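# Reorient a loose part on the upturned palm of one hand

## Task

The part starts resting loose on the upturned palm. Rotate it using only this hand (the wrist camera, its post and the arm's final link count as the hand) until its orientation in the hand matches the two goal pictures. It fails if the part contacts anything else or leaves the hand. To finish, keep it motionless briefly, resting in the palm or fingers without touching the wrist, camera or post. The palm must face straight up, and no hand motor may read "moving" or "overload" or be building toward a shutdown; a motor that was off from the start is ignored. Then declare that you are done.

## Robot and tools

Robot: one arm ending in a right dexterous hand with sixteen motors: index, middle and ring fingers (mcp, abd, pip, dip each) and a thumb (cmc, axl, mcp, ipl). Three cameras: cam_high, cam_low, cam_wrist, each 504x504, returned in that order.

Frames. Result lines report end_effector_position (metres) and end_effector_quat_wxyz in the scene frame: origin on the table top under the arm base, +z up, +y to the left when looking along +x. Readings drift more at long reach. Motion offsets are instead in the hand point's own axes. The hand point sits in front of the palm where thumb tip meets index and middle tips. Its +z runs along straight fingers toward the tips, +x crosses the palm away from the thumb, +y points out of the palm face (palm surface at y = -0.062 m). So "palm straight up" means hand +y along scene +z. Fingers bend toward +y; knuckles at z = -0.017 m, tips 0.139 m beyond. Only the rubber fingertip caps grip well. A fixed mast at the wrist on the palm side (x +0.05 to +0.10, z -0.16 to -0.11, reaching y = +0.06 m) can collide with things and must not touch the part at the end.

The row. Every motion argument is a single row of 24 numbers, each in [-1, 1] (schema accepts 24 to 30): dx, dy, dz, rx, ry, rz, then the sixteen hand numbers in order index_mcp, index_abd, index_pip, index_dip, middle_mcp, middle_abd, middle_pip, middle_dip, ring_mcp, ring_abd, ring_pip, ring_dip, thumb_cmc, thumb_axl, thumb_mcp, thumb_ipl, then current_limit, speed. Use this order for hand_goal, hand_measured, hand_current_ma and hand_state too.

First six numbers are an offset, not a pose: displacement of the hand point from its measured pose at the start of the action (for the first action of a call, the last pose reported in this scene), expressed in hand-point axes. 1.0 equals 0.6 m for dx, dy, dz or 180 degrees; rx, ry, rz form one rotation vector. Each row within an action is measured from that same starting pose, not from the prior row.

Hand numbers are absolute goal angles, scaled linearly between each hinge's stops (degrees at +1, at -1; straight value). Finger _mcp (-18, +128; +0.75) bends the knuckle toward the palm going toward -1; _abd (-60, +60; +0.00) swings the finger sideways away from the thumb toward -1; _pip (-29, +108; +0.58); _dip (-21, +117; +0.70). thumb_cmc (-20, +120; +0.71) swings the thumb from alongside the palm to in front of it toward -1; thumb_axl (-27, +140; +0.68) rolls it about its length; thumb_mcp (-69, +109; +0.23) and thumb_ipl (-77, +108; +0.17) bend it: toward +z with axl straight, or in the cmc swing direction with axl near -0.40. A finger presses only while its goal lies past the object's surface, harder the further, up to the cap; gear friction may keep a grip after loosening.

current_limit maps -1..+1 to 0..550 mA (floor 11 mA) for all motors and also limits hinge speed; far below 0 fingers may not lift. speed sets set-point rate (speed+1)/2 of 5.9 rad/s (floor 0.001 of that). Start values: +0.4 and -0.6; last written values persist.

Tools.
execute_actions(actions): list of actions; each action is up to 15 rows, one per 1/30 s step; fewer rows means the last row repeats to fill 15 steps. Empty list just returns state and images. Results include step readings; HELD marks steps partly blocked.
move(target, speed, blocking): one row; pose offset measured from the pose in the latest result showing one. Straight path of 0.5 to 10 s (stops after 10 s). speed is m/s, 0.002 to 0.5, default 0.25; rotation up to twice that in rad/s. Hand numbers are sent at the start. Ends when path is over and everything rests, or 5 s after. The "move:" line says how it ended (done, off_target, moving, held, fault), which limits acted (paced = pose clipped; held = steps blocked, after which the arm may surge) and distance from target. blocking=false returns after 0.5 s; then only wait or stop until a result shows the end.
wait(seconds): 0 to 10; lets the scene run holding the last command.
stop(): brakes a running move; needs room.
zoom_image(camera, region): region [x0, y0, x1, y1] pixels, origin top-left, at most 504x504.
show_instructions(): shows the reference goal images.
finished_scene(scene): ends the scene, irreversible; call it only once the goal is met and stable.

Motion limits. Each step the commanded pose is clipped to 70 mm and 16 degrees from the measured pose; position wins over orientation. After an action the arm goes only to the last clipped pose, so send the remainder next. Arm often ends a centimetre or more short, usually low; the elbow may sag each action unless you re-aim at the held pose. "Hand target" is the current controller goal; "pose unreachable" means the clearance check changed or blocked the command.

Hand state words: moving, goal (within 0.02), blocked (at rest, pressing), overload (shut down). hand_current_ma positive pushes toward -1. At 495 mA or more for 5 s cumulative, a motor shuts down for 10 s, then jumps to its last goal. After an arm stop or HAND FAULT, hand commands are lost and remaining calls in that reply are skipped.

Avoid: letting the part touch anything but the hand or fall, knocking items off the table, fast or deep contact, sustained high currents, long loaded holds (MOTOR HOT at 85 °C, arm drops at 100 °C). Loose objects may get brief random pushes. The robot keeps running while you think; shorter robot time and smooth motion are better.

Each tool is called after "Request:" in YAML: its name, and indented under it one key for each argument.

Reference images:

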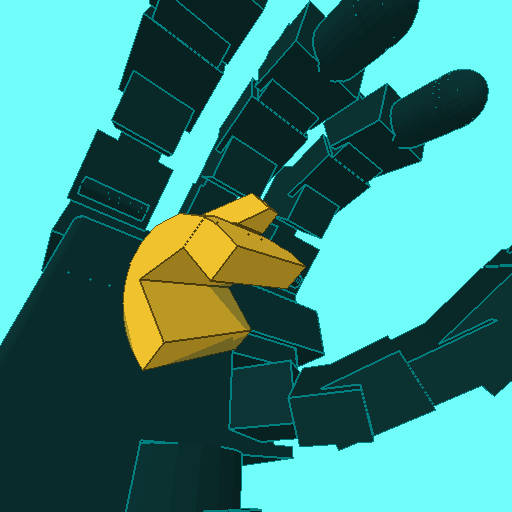

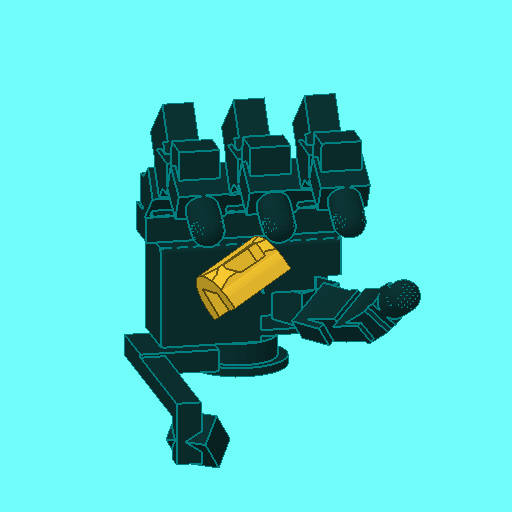

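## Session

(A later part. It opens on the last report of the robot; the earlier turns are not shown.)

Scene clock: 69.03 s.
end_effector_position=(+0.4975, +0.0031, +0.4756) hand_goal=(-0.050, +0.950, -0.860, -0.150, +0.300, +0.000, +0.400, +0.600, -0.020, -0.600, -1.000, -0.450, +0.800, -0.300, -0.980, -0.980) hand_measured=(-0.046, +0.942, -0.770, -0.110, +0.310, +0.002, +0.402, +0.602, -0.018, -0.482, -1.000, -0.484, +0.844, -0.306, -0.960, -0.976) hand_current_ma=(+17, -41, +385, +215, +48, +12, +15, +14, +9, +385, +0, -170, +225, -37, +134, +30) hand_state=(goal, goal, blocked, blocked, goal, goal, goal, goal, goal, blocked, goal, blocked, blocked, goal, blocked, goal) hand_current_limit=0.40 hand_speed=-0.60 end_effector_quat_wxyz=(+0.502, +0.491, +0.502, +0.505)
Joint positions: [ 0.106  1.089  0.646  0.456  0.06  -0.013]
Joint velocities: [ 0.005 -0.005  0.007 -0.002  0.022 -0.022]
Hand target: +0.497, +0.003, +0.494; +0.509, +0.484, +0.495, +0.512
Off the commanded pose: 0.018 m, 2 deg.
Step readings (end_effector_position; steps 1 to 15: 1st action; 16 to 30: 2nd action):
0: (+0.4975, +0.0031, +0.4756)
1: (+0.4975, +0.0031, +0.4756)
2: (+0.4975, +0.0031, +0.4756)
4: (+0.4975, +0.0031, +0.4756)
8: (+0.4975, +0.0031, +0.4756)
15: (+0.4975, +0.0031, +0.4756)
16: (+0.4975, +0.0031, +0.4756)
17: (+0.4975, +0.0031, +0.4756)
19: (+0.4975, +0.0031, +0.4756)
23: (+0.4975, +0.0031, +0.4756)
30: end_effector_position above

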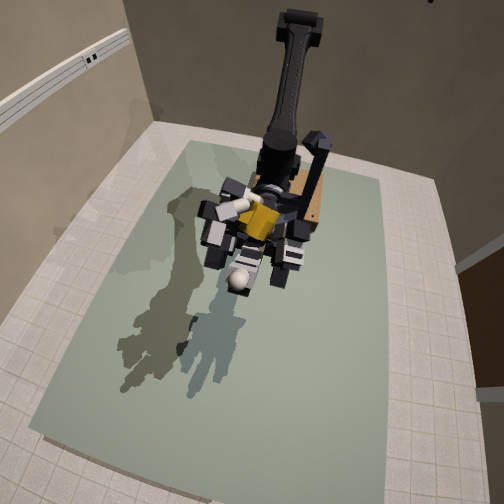

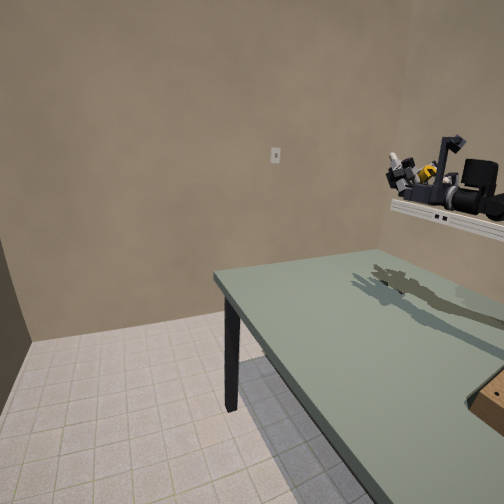

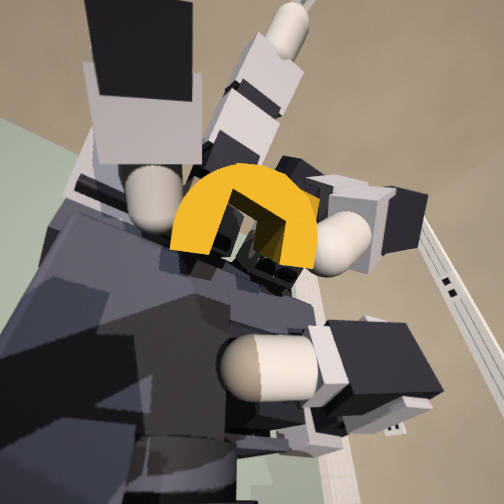

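Request:
execute_actions:
  actions:
    - [[0,0.03,0,-0.009,0,0,0.1,0.95,-0.86,-0.15,0.2,0,0.3,0.5,-0.02,-0.6,-1,-0.45,0.75,-0.05,-0.9,-0.8,0.4,-0.6]]
    - [[0,0.03,0,-0.009,0,0,0.22,0.95,-0.88,-0.15,0.2,0,0.3,0.5,-0.02,-0.6,-1,-0.45,0.6,0.15,-0.9,-0.65,0.4,-0.6]]

Request:
zoom_image:
  camera: "cam_high"
  region: [180,150,340,310]

Request:
zoom_image:
  camera: "cam_low"
  region: [380,130,480,230]

Scene clock: 71.70 s.
end_effector_position=(+0.4975, +0.0031, +0.4756) hand_goal=(+0.220, +0.950, -0.880, -0.150, +0.200, +0.000, +0.300, +0.500, -0.020, -0.600, -1.000, -0.450, +0.600, +0.150, -0.900, -0.650) hand_measured=(+0.230, +0.946, -0.770, -0.110, +0.222, +0.002, +0.306, +0.502, -0.022, -0.542, -1.000, -0.474, +0.588, +0.022, -0.896, -0.654) hand_current_ma=(+53, -23, +385, +215, +121, +12, +33, +16, -10, +259, -1, -119, -63, -385, +31, -32) hand_state=(goal, goal, blocked, blocked, blocked, goal, goal, goal, goal, blocked, goal, blocked, goal, blocked, goal, goal) hand_current_limit=0.40 hand_speed=-0.60 end_effector_quat_wxyz=(+0.502, +0.491, +0.502, +0.505)
Joint positions: [ 0.106  1.089  0.646  0.456  0.06  -0.013]
Joint velocities: [-0.015 -0.015 -0.017 -0.007 -0.037 -0.022]
Hand target: +0.497, +0.003, +0.494; +0.509, +0.484, +0.495, +0.512
Off the commanded pose: 0.018 m, 2 deg.
Step readings (end_effector_position; steps 1 to 15: 1st action; 16 to 30: 2nd action):
0: (+0.4975, +0.0031, +0.4756)
1: (+0.4975, +0.0031, +0.4756)
2: (+0.4975, +0.0031, +0.4756)
4: (+0.4975, +0.0031, +0.4756)
8: (+0.4975, +0.0031, +0.4756)
15: (+0.4975, +0.0031, +0.4756)
16: (+0.4975, +0.0031, +0.4756)
17: (+0.4975, +0.0031, +0.4756)
19: (+0.4975, +0.0031, +0.4756)
23: (+0.4975, +0.0031, +0.4756)
30: end_effector_position above

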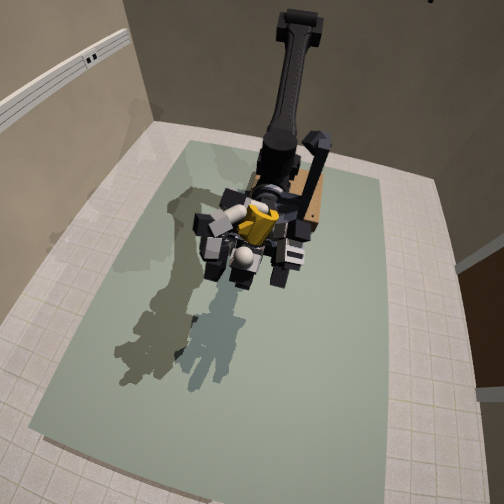

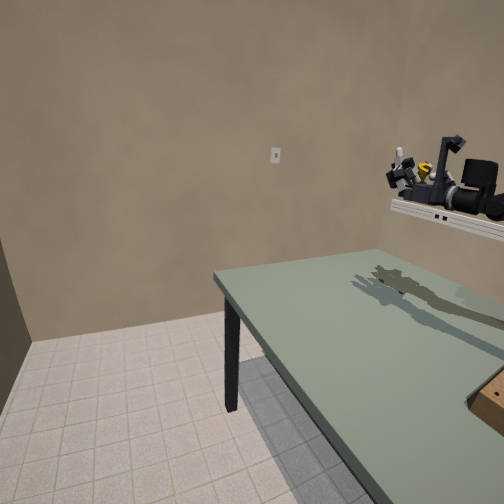

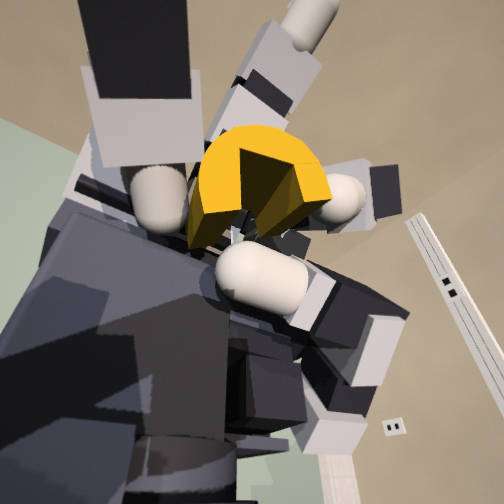

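Region (180, 150, 340, 310) of cam_high's 504x504 image, scaled by 3.150, with more detail than that image has.

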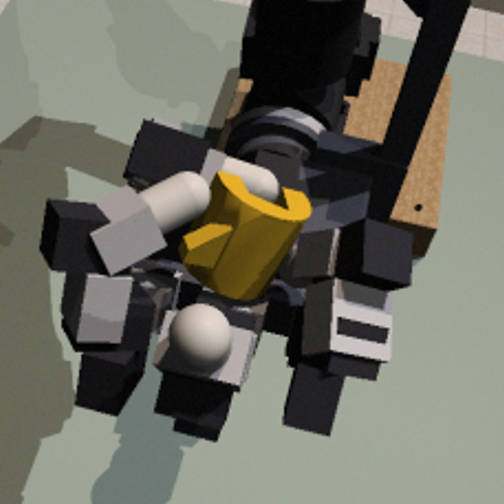

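Region (380, 130, 480, 230) of cam_low's 504x504 image, scaled by 5.040, with more detail than that image has.

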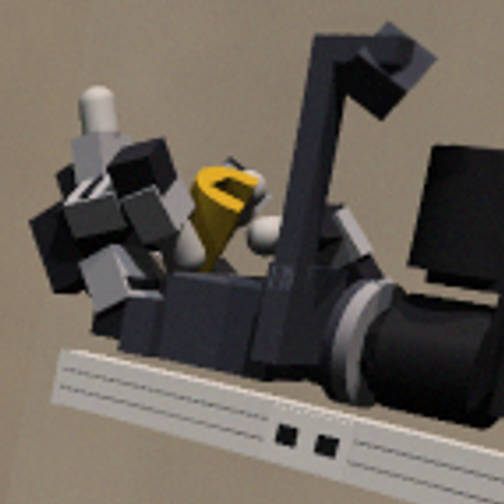

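Request:
execute_actions:
  actions:
    - [[0,0.03,0,-0.009,0,0,0.3,0.95,-0.95,-0.1,-0.15,0,0.5,0.6,-0.02,-0.8,-1,-0.45,0.5,0.05,-0.85,-0.55,0.6,-0.6]]
    - [[0,0.03,0,-0.009,0,0,0.3,0.95,-1,-0.1,-0.25,0,0.5,0.6,-0.05,-0.95,-1,-0.4,0.5,0.05,-0.85,-0.55,0.6,-0.6]]

Request:
zoom_image:
  camera: "cam_high"
  region: [180,150,340,310]

Request:
zoom_image:
  camera: "cam_low"
  region: [380,130,480,230]

Scene clock: 74.50 s.
end_effector_position=(+0.4975, +0.0031, +0.4756) hand_goal=(+0.300, +0.950, -1.000, -0.100, -0.250, +0.000, +0.500, +0.600, -0.050, -0.950, -1.000, -0.400, +0.500, +0.050, -0.850, -0.550) hand_measured=(+0.312, +0.948, -0.772, -0.054, +0.008, +0.002, +0.500, +0.598, -0.056, -0.698, -1.000, -0.432, +0.516, +0.026, -0.858, -0.560) hand_current_ma=(+62, -13, +440, +248, +440, +11, -3, -13, -28, +440, -1, -163, +87, -142, -47, -66) hand_state=(goal, goal, blocked, blocked, blocked, goal, goal, goal, goal, blocked, goal, blocked, goal, blocked, goal, goal) hand_current_limit=0.60 hand_speed=-0.60 end_effector_quat_wxyz=(+0.502, +0.491, +0.502, +0.505)
Joint positions: [ 0.106  1.089  0.646  0.456  0.06  -0.013]
Joint velocities: [-0.005  0.015 -0.007 -0.017 -0.007 -0.037]
Hand target: +0.497, +0.003, +0.494; +0.509, +0.484, +0.495, +0.512
Off the commanded pose: 0.018 m, 2 deg.
Step readings (end_effector_position; steps 1 to 15: 1st action; 16 to 30: 2nd action):
0: (+0.4975, +0.0031, +0.4756)
1: (+0.4975, +0.0031, +0.4756)
2: (+0.4975, +0.0031, +0.4756)
4: (+0.4975, +0.0031, +0.4756)
8: (+0.4975, +0.0031, +0.4756)
15: (+0.4975, +0.0031, +0.4756)
16: (+0.4975, +0.0031, +0.4756)
17: (+0.4975, +0.0031, +0.4756)
19: (+0.4975, +0.0031, +0.4756)
23: (+0.4975, +0.0031, +0.4756)
30: end_effector_position above

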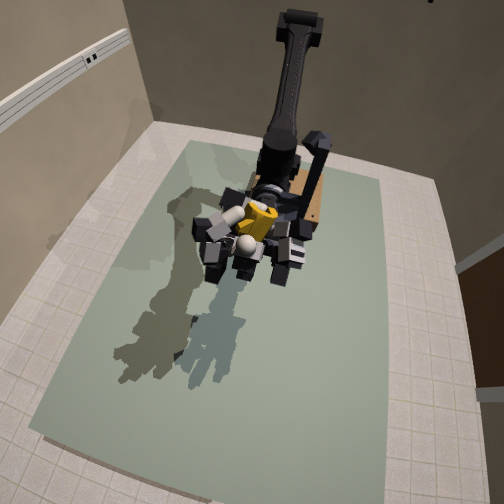

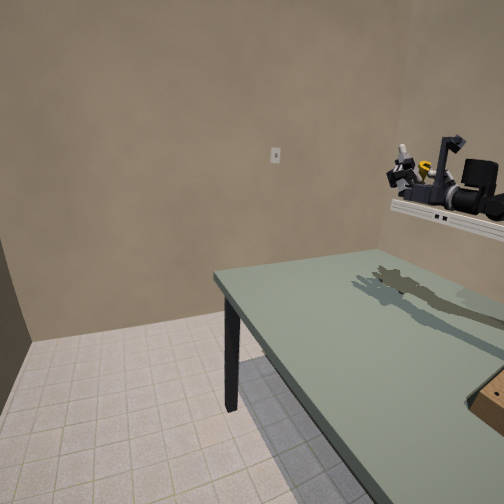

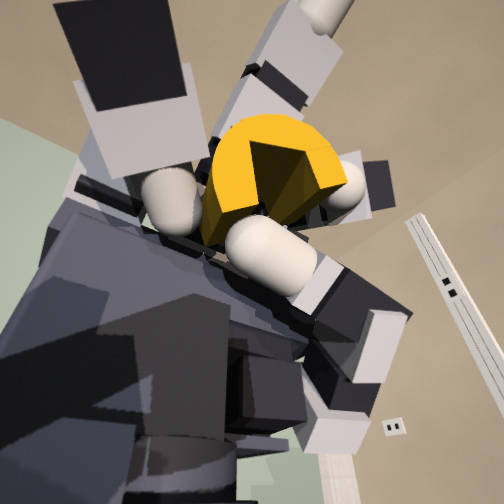

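Region (180, 150, 340, 310) of cam_high's 504x504 image, scaled by 3.150, with more detail than that image has.

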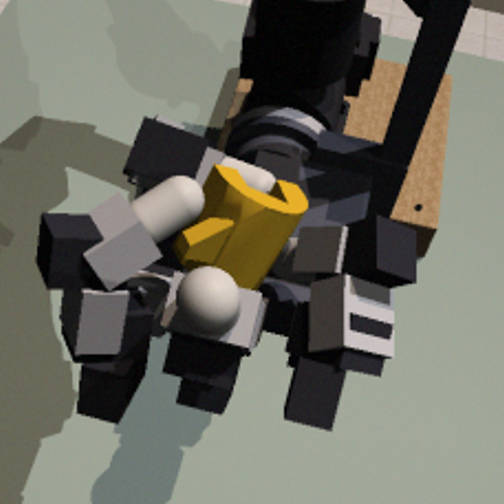

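Region (380, 130, 480, 230) of cam_low's 504x504 image, scaled by 5.040, with more detail than that image has.

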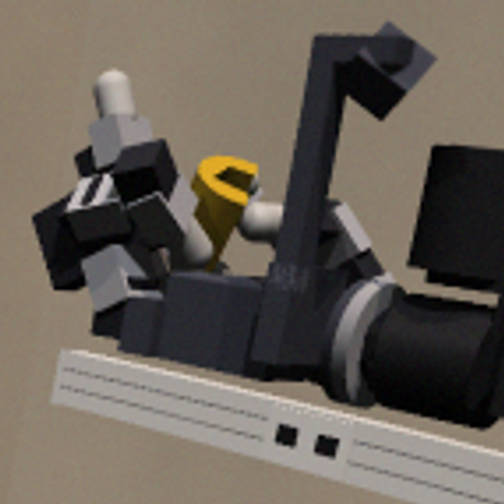

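Request:
execute_actions:
  actions:
    - [[0,0.03,0,-0.009,0,0,0.3,0.95,-0.85,-0.1,-0.06,0,0.5,0.6,-0.03,-0.55,-1,-0.45,0.56,0.03,-0.88,-0.62,0.4,-0.6]]
    - [[0,0.03,0,-0.009,0,0,0.3,0.95,-0.95,-0.1,-0.1,0,0.5,0.6,0.05,-0.2,-1,-0.45,0.56,0.03,-0.88,-0.62,0.4,-0.7]]
    - [[0,0.03,0,-0.009,0,0,0.3,0.95,-1,-0.15,-0.1,0,0.5,0.6,0.1,0.1,-1,-0.45,0.56,0.03,-0.88,-0.62,0.4,-0.7]]

Request:
zoom_image:
  camera: "cam_high"
  region: [180,150,340,310]

Request:
zoom_image:
  camera: "cam_low"
  region: [380,130,480,230]

Scene clock: 80.93 s.
end_effector_position=(+0.4975, +0.0031, +0.4756) hand_goal=(+0.300, +0.950, -1.000, -0.150, -0.100, +0.000, +0.500, +0.600, +0.100, +0.100, -1.000, -0.450, +0.560, +0.030, -0.880, -0.620) hand_measured=(+0.308, +0.948, -0.992, -0.142, -0.078, +0.002, +0.500, +0.598, +0.102, +0.096, -1.000, -0.448, +0.552, +0.024, -0.886, -0.626) hand_current_ma=(+45, -11, +48, +39, +114, +11, -3, -12, +13, -14, +1, +8, -38, -34, -38, -37) hand_state=(goal, goal, goal, goal, blocked, goal, goal, goal, goal, moving, goal, goal, goal, goal, goal, goal) hand_current_limit=0.40 hand_speed=-0.70 end_effector_quat_wxyz=(+0.502, +0.491, +0.502, +0.505)
Joint positions: [ 0.106  1.089  0.646  0.456  0.06  -0.013]
Joint velocities: [-0.005 -0.005 -0.012 -0.022 -0.022  0.022]
Hand target: +0.497, +0.003, +0.494; +0.509, +0.484, +0.495, +0.512
Off the commanded pose: 0.018 m, 2 deg.
Step readings (end_effector_position; steps 1 to 15: 1st action; 16 to 30: 2nd action; 31 to 45: 3rd action):
0: (+0.4975, +0.0031, +0.4756)
1: (+0.4975, +0.0031, +0.4756)
2: (+0.4975, +0.0031, +0.4756)
4: (+0.4975, +0.0031, +0.4756)
8: (+0.4975, +0.0031, +0.4756)
15: (+0.4975, +0.0031, +0.4756)
16: (+0.4975, +0.0031, +0.4756)
17: (+0.4975, +0.0031, +0.4756)
19: (+0.4975, +0.0031, +0.4756)
23: (+0.4975, +0.0031, +0.4756)
30: (+0.4975, +0.0031, +0.4756)
31: (+0.4975, +0.0031, +0.4756)
32: (+0.4975, +0.0031, +0.4756)
34: (+0.4975, +0.0031, +0.4756)
38: (+0.4975, +0.0031, +0.4756)
45: end_effector_position above

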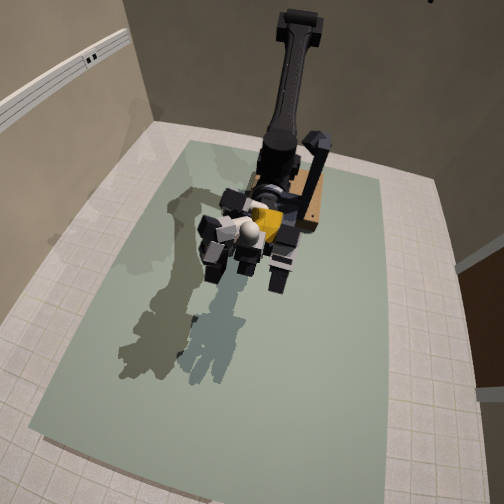

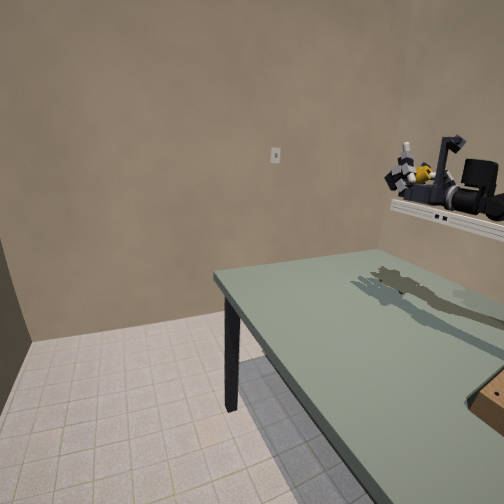

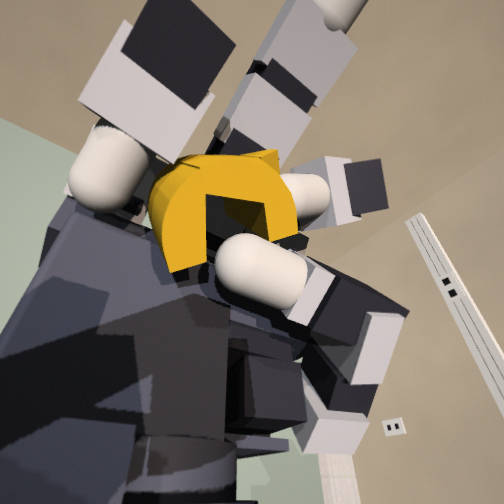

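Region (180, 150, 340, 310) of cam_high's 504x504 image, scaled by 3.150, with more detail than that image has.

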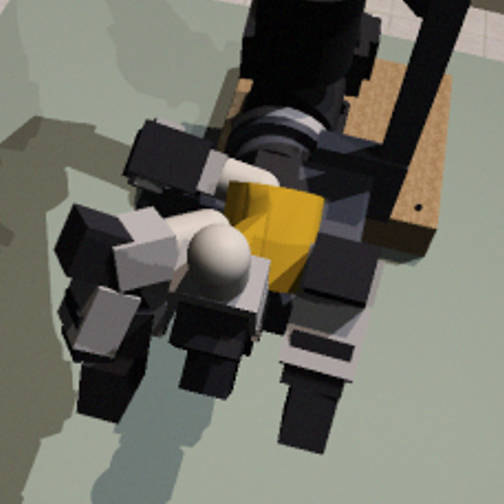

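Region (380, 130, 480, 230) of cam_low's 504x504 image, scaled by 5.040, with more detail than that image has.

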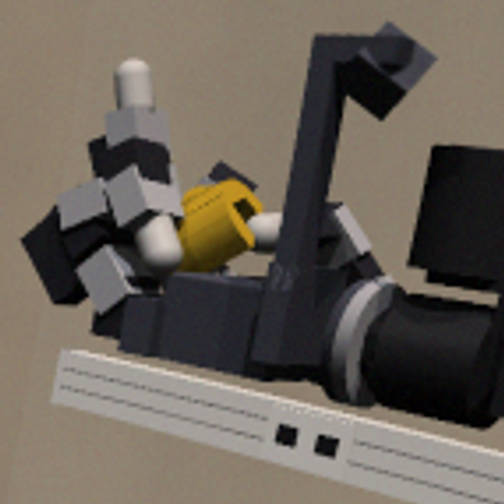

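Request:
execute_actions:
  actions:
    - [[0,0.03,0,-0.009,0,0,0.35,0.95,-0.9,-0.15,0.05,0,0.5,0.6,0.08,-0.25,-1,-0.45,0.56,0.0,-0.85,-0.45,0.4,-0.7]]
    - [[0,0.03,0,-0.009,0,0,0.35,0.95,-0.85,-0.15,0.15,0,0.5,0.6,0.08,-0.3,-1,-0.45,0.5,-0.05,-0.8,-0.3,0.4,-0.7]]

Request:
zoom_image:
  camera: "cam_high"
  region: [180,150,340,310]

Request:
zoom_image:
  camera: "cam_low"
  region: [380,130,480,230]

Scene clock: 83.83 s.
end_effector_position=(+0.4975, +0.0031, +0.4756) hand_goal=(+0.350, +0.950, -0.850, -0.150, +0.150, +0.000, +0.500, +0.600, +0.080, -0.300, -1.000, -0.450, +0.500, -0.050, -0.800, -0.300) hand_measured=(+0.354, +0.948, -0.856, -0.148, +0.158, +0.002, +0.500, +0.598, +0.092, -0.296, -1.000, -0.448, +0.506, -0.042, -0.808, -0.304) hand_current_ma=(+21, -11, -28, +11, +42, +11, -1, -12, +67, +14, +1, +8, +35, +50, -47, -31) hand_state=(goal, goal, goal, goal, goal, goal, goal, goal, goal, goal, goal, goal, goal, goal, goal, goal) hand_current_limit=0.40 hand_speed=-0.70 end_effector_quat_wxyz=(+0.502, +0.491, +0.502, +0.505)
Joint positions: [ 0.106  1.089  0.646  0.456  0.06  -0.013]
Joint velocities: [-0.005 -0.005  0.007  0.007 -0.051 -0.022]
Hand target: +0.497, +0.003, +0.494; +0.509, +0.484, +0.495, +0.512
Off the commanded pose: 0.018 m, 2 deg.
Step readings (end_effector_position; steps 1 to 15: 1st action; 16 to 30: 2nd action):
0: (+0.4975, +0.0031, +0.4756)
1: (+0.4975, +0.0031, +0.4756)
2: (+0.4975, +0.0031, +0.4756)
4: (+0.4975, +0.0031, +0.4756)
8: (+0.4975, +0.0031, +0.4756)
15: (+0.4975, +0.0031, +0.4756)
16: (+0.4975, +0.0031, +0.4756)
17: (+0.4975, +0.0031, +0.4756)
19: (+0.4975, +0.0031, +0.4756)
23: (+0.4975, +0.0031, +0.4756)
30: end_effector_position above

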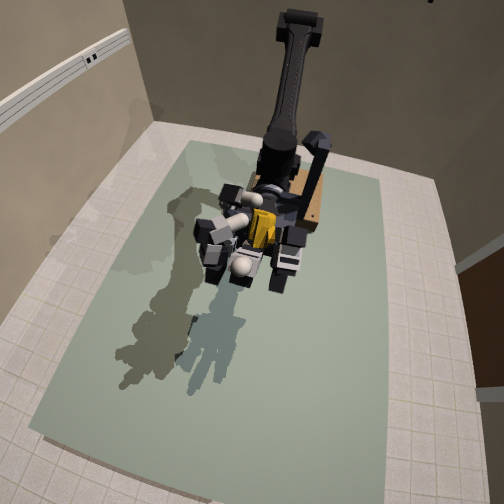

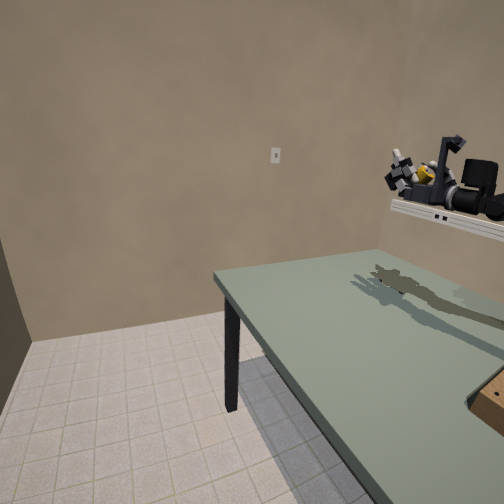

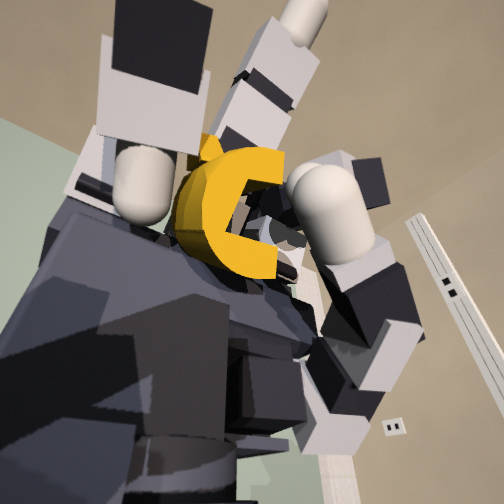

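Region (180, 150, 340, 310) of cam_high's 504x504 image, scaled by 3.150, with more detail than that image has.

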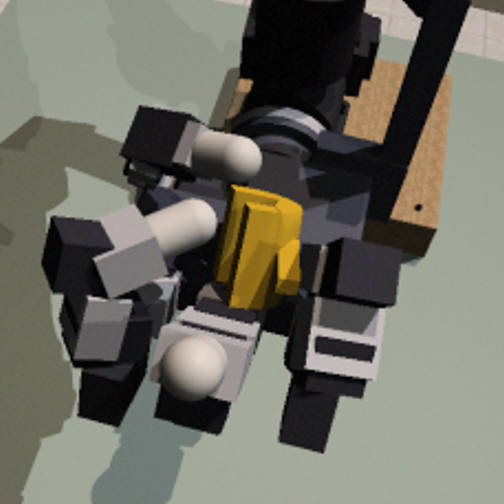

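Region (380, 130, 480, 230) of cam_low's 504x504 image, scaled by 5.040, with more detail than that image has.

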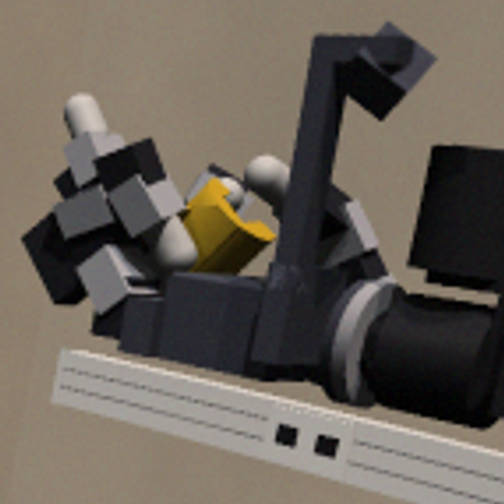

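Request:
execute_actions:
  actions:
    - [[0,0.03,0,-0.009,0,0,0.3,0,-0.8,-0.15,-0.2,0,0.5,0.6,0.08,-0.3,-1,-0.45,0.9,-0.4,-0.6,-0.6,0.4,-0.3]]
    - [[0,0.03,0,-0.009,0,0,-0.27,0,-0.8,-0.15,-0.55,0,0.5,0.7,0.08,-0.3,-1,-0.45,0.95,-0.4,-0.5,-0.95,0.4,-0.3]]

Request:
zoom_image:
  camera: "cam_low"
  region: [380,130,480,230]

Scene clock: 86.00 s.
end_effector_position=(+0.4975, +0.0031, +0.4756) hand_goal=(-0.270, +0.000, -0.800, -0.150, -0.550, +0.000, +0.500, +0.700, +0.080, -0.300, -1.000, -0.450, +0.950, -0.400, -0.500, -0.950) hand_measured=(-0.166, +0.002, -0.806, -0.148, -0.548, +0.002, +0.500, +0.698, +0.092, -0.298, -1.000, -0.448, +0.954, -0.398, -0.500, -0.948) hand_current_ma=(+91, +14, -29, +11, +15, +11, +1, -14, +65, +13, +1, +7, +26, +15, -4, +4) hand_state=(moving, goal, goal, goal, goal, goal, goal, goal, goal, goal, goal, goal, goal, goal, goal, moving) hand_current_limit=0.40 hand_speed=-0.30 end_effector_quat_wxyz=(+0.502, +0.491, +0.502, +0.505)
Joint positions: [ 0.106  1.089  0.646  0.456  0.06  -0.013]
Joint velocities: [-0.015 -0.015  0.012 -0.022 -0.066  0.022]
Hand target: +0.497, +0.003, +0.494; +0.509, +0.484, +0.495, +0.512
Off the commanded pose: 0.018 m, 2 deg.
Step readings (end_effector_position; steps 1 to 15: 1st action; 16 to 30: 2nd action):
0: (+0.4975, +0.0031, +0.4756)
1: (+0.4975, +0.0031, +0.4756)
2: (+0.4975, +0.0031, +0.4756)
4: (+0.4975, +0.0031, +0.4756)
8: (+0.4975, +0.0031, +0.4756)
15: (+0.4975, +0.0031, +0.4756)
16: (+0.4975, +0.0031, +0.4756)
17: (+0.4975, +0.0031, +0.4756)
19: (+0.4975, +0.0031, +0.4756)
23: (+0.4975, +0.0031, +0.4756)
30: end_effector_position above

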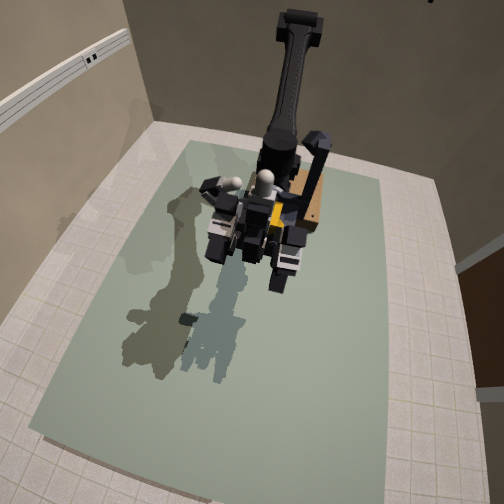

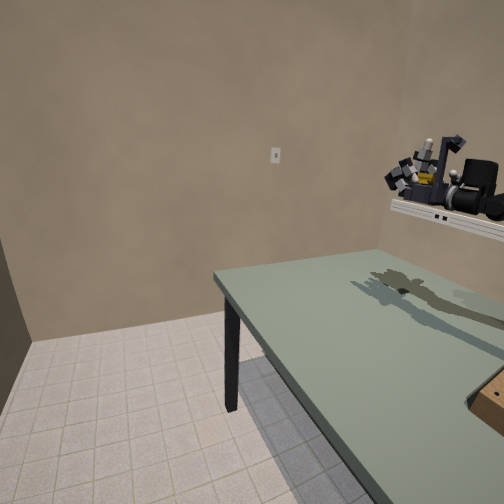

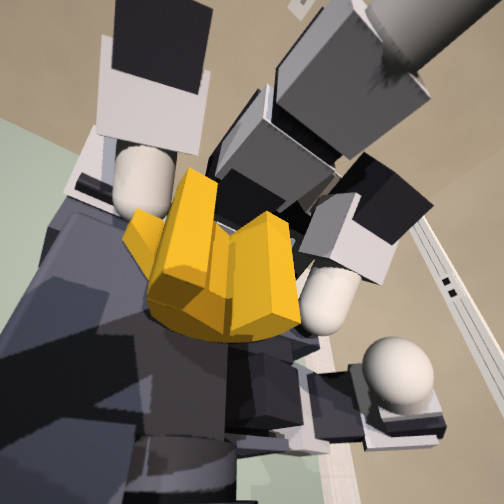

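Region (380, 130, 480, 230) of cam_low's 504x504 image, scaled by 5.040, with more detail than that image has.

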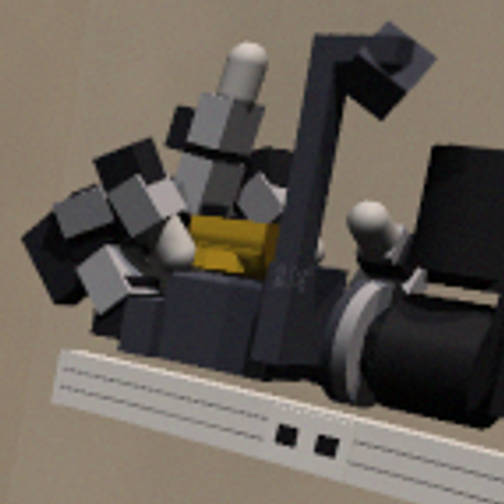

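Request:
execute_actions:
  actions:
    - [[0,0.03,0,-0.009,0,0,-0.29,0.3,-0.8,-0.15,-0.1,0,0.5,0.6,0.05,-0.95,-1,-0.4,0.95,-0.4,-0.5,-0.95,0.4,-0.3]]
    - [[0,0.03,0,-0.009,0,0,-0.36,0.95,-0.82,-0.15,0.2,0,0.5,0.6,0.12,-0.95,-1,-0.4,0.95,-0.4,-0.5,-0.95,0.4,-0.3]]

Request:
zoom_image:
  camera: "cam_high"
  region: [180,150,340,310]

Scene clock: 88.97 s.
end_effector_position=(+0.4975, +0.0031, +0.4756) hand_goal=(-0.360, +0.950, -0.820, -0.150, +0.200, +0.000, +0.500, +0.600, +0.120, -0.950, -1.000, -0.400, +0.950, -0.400, -0.500, -0.950) hand_measured=(-0.366, +0.922, -0.814, -0.144, +0.208, +0.002, +0.500, +0.602, +0.130, -0.948, -1.000, -0.404, +0.954, -0.398, -0.500, -0.950) hand_current_ma=(-35, -20, +32, +27, +44, +11, +2, +14, +53, +5, +1, -23, +26, +15, -4, +4) hand_state=(moving, moving, moving, goal, goal, goal, goal, goal, moving, goal, goal, goal, goal, goal, goal, goal) hand_current_limit=0.40 hand_speed=-0.30 end_effector_quat_wxyz=(+0.502, +0.491, +0.502, +0.505)
Joint positions: [ 0.106  1.089  0.646  0.456  0.06  -0.013]
Joint velocities: [ 0.005  0.005 -0.002  0.012 -0.051 -0.007]
Hand target: +0.497, +0.003, +0.494; +0.509, +0.484, +0.495, +0.512
Off the commanded pose: 0.018 m, 2 deg.
Step readings (end_effector_position; steps 1 to 15: 1st action; 16 to 30: 2nd action):
0: (+0.4975, +0.0031, +0.4756)
1: (+0.4975, +0.0031, +0.4756)
2: (+0.4975, +0.0031, +0.4756)
4: (+0.4975, +0.0031, +0.4756)
8: (+0.4975, +0.0031, +0.4756)
15: (+0.4975, +0.0031, +0.4756)
16: (+0.4975, +0.0031, +0.4756)
17: (+0.4975, +0.0031, +0.4756)
19: (+0.4975, +0.0031, +0.4756)
23: (+0.4975, +0.0031, +0.4756)
30: end_effector_position above

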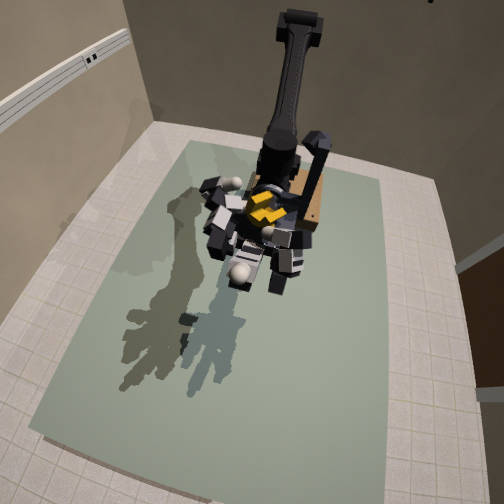

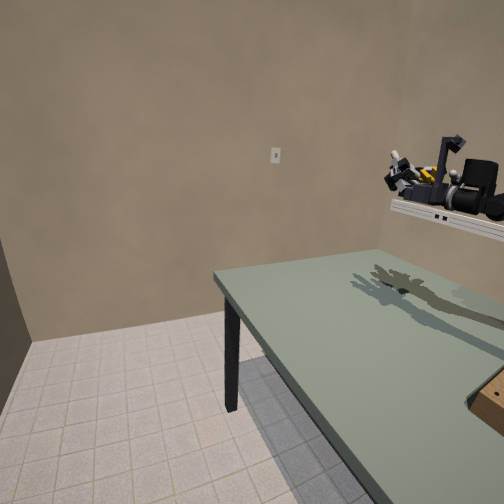

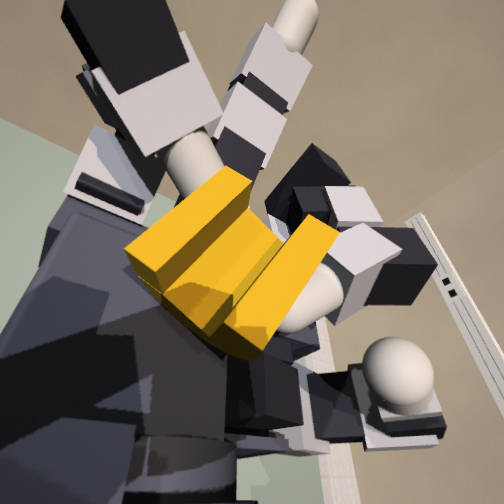

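Region (180, 150, 340, 310) of cam_high's 504x504 image, scaled by 3.150, with more detail than that image has.

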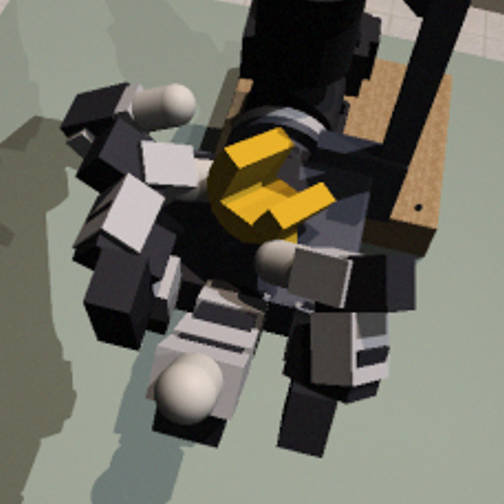

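Request:
execute_actions:
  actions:
    - [[0,0.03,0,-0.009,0,0,-0.27,0.1,-0.8,-0.15,0.2,0,0.5,0.6,0.12,-0.95,-1,-0.4,0.9,-0.35,-0.5,-0.6,0.4,-0.2]]
    - [[0,0.03,0,-0.009,0,0,0.25,0.1,-0.8,-0.15,0.2,0,0.5,0.6,0.12,-0.95,-1,-0.4,0.7,-0.25,-0.7,-0.7,0.4,-0.2]]

Request:
zoom_image:
  camera: "cam_high"
  region: [180,150,340,310]

Request:
zoom_image:
  camera: "cam_low"
  region: [380,130,480,230]

Scene clock: 91.67 s.
end_effector_position=(+0.4975, +0.0031, +0.4756) hand_goal=(+0.250, +0.100, -0.800, -0.150, +0.200, +0.000, +0.500, +0.600, +0.120, -0.950, -1.000, -0.400, +0.700, -0.250, -0.700, -0.700) hand_measured=(+0.250, +0.104, -0.800, -0.148, +0.208, +0.002, +0.500, +0.602, +0.130, -0.948, -1.000, -0.404, +0.710, -0.252, -0.698, -0.700) hand_current_ma=(+25, +15, -3, +11, +45, +11, +2, +14, +53, +5, +1, -21, +55, -7, +7, +3) hand_state=(moving, goal, goal, goal, goal, goal, goal, goal, goal, goal, goal, goal, goal, goal, goal, goal) hand_current_limit=0.40 hand_speed=-0.20 end_effector_quat_wxyz=(+0.502, +0.491, +0.502, +0.505)
Joint positions: [ 0.106  1.089  0.646  0.456  0.06  -0.013]
Joint velocities: [-0.015  0.005 -0.012 -0.017  0.022  0.007]
Hand target: +0.497, +0.003, +0.494; +0.509, +0.484, +0.495, +0.512
Off the commanded pose: 0.018 m, 2 deg.
Step readings (end_effector_position; steps 1 to 15: 1st action; 16 to 30: 2nd action):
0: (+0.4975, +0.0031, +0.4756)
1: (+0.4975, +0.0031, +0.4756)
2: (+0.4975, +0.0031, +0.4756)
4: (+0.4975, +0.0031, +0.4756)
8: (+0.4975, +0.0031, +0.4756)
15: (+0.4975, +0.0031, +0.4756)
16: (+0.4975, +0.0031, +0.4756)
17: (+0.4975, +0.0031, +0.4756)
19: (+0.4975, +0.0031, +0.4756)
23: (+0.4975, +0.0031, +0.4756)
30: end_effector_position above

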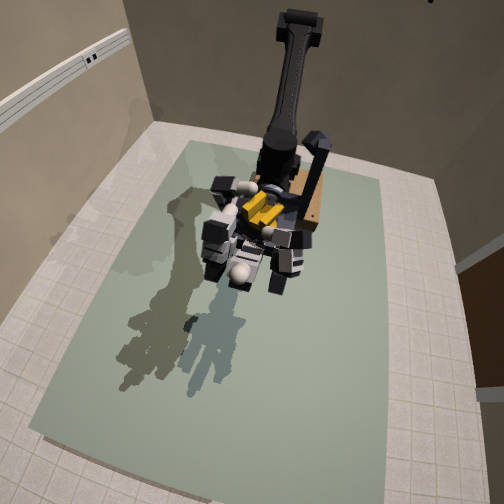

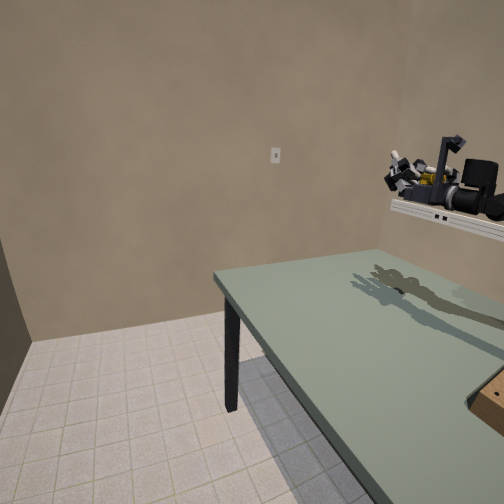

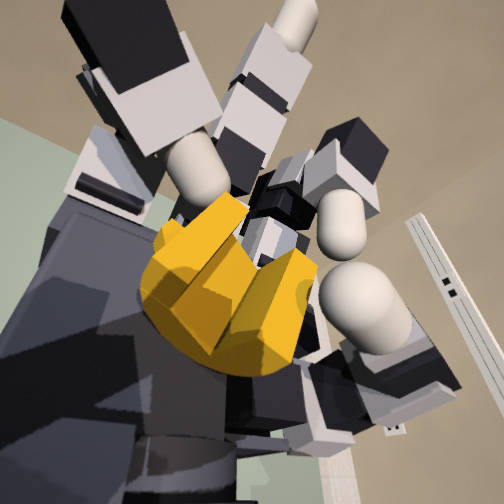

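Region (180, 150, 340, 310) of cam_high's 504x504 image, scaled by 3.150, with more detail than that image has.

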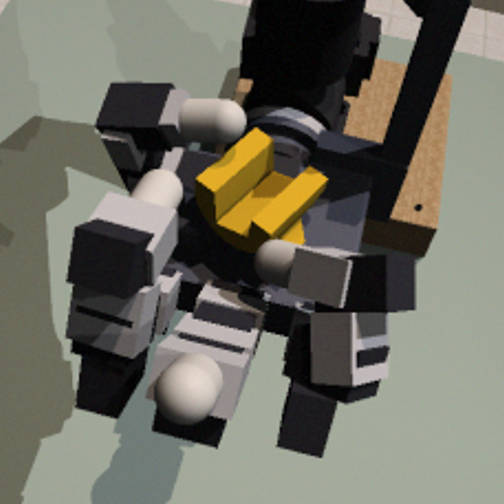

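Region (380, 130, 480, 230) of cam_low's 504x504 image, scaled by 5.040, with more detail than that image has.

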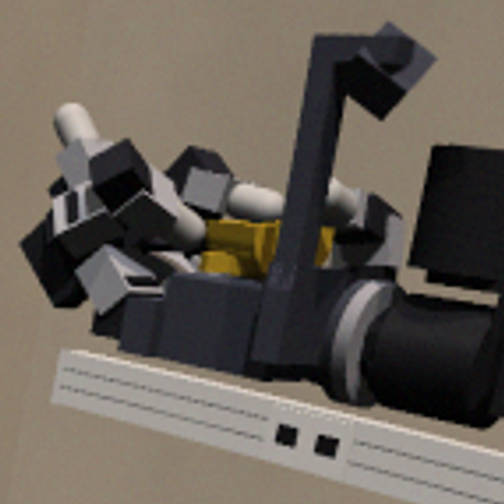

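Request:
execute_actions:
  actions:
    - [[0,0.03,0,-0.009,0,0,0.25,0.1,-0.8,-0.15,0,0,0.5,0.6,0.25,-0.6,-1,-0.4,0.55,-0.25,-0.72,-0.75,0.4,-0.5]]
    - [[0,0.03,0,-0.009,0,0,0.25,0.1,-0.8,-0.15,0,0,0.5,0.6,0.25,-0.6,-1,-0.4,0.55,-0.25,-0.8,-0.9,0.4,-0.6]]

Request:
zoom_image:
  camera: "cam_high"
  region: [180,150,340,310]

Request:
zoom_image:
  camera: "cam_low"
  region: [380,130,480,230]

Scene clock: 94.17 s.
end_effector_position=(+0.4975, +0.0031, +0.4756) hand_goal=(+0.250, +0.100, -0.800, -0.150, +0.000, +0.000, +0.500, +0.600, +0.250, -0.600, -1.000, -0.400, +0.550, -0.250, -0.800, -0.900) hand_measured=(+0.254, +0.104, -0.800, -0.148, +0.020, +0.002, +0.500, +0.602, +0.254, -0.604, -1.000, -0.404, +0.558, -0.252, -0.798, -0.898) hand_current_ma=(+19, +15, -3, +11, +106, +11, +3, +14, +20, -17, +1, -20, +41, -7, +9, +14) hand_state=(goal, goal, goal, goal, goal, goal, goal, goal, goal, goal, goal, goal, goal, goal, goal, goal) hand_current_limit=0.40 hand_speed=-0.60 end_effector_quat_wxyz=(+0.502, +0.491, +0.502, +0.505)
Joint positions: [ 0.106  1.089  0.646  0.456  0.06  -0.013]
Joint velocities: [ 0.005 -0.015  0.032 -0.002  0.007 -0.066]
Hand target: +0.497, +0.003, +0.494; +0.509, +0.484, +0.495, +0.512
Off the commanded pose: 0.018 m, 2 deg.
Step readings (end_effector_position; steps 1 to 15: 1st action; 16 to 30: 2nd action):
0: (+0.4975, +0.0031, +0.4756)
1: (+0.4975, +0.0031, +0.4756)
2: (+0.4975, +0.0031, +0.4756)
4: (+0.4975, +0.0031, +0.4756)
8: (+0.4975, +0.0031, +0.4756)
15: (+0.4975, +0.0031, +0.4756)
16: (+0.4975, +0.0031, +0.4756)
17: (+0.4975, +0.0031, +0.4756)
19: (+0.4975, +0.0031, +0.4756)
23: (+0.4975, +0.0031, +0.4756)
30: end_effector_position above

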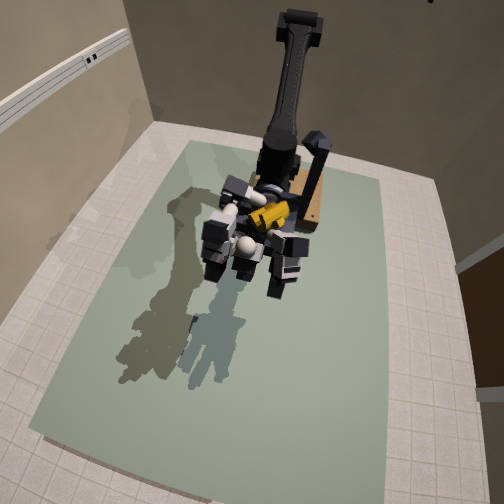

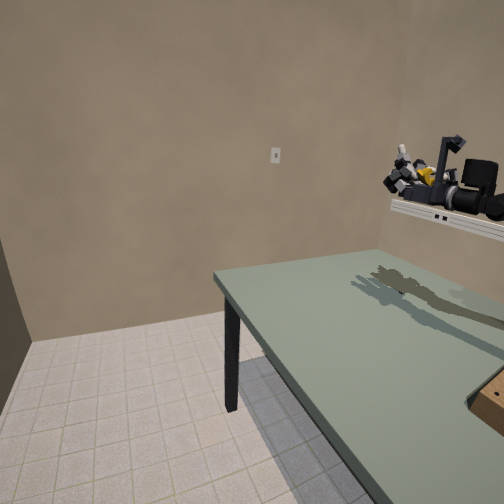

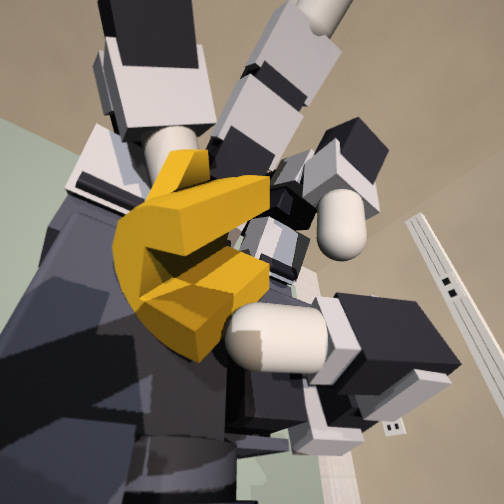

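Region (180, 150, 340, 310) of cam_high's 504x504 image, scaled by 3.150, with more detail than that image has.

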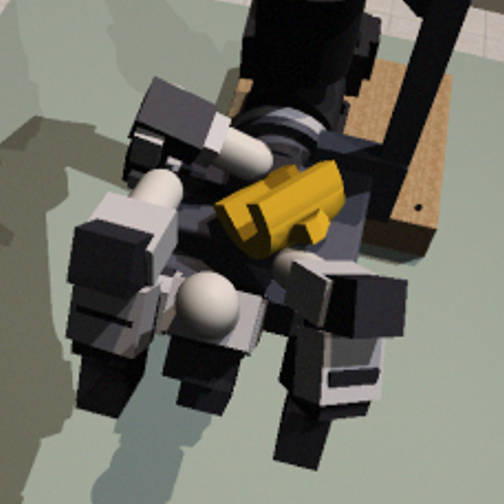

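Region (380, 130, 480, 230) of cam_low's 504x504 image, scaled by 5.040, with more detail than that image has.

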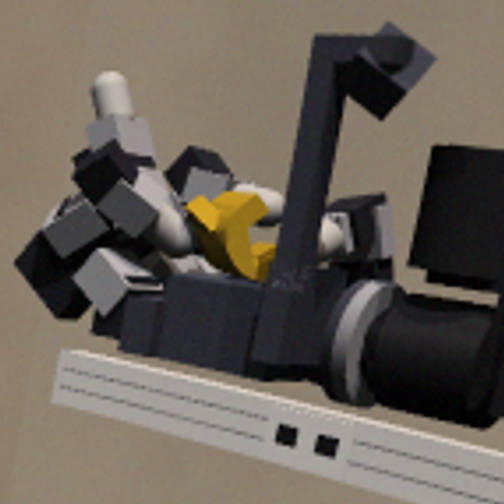

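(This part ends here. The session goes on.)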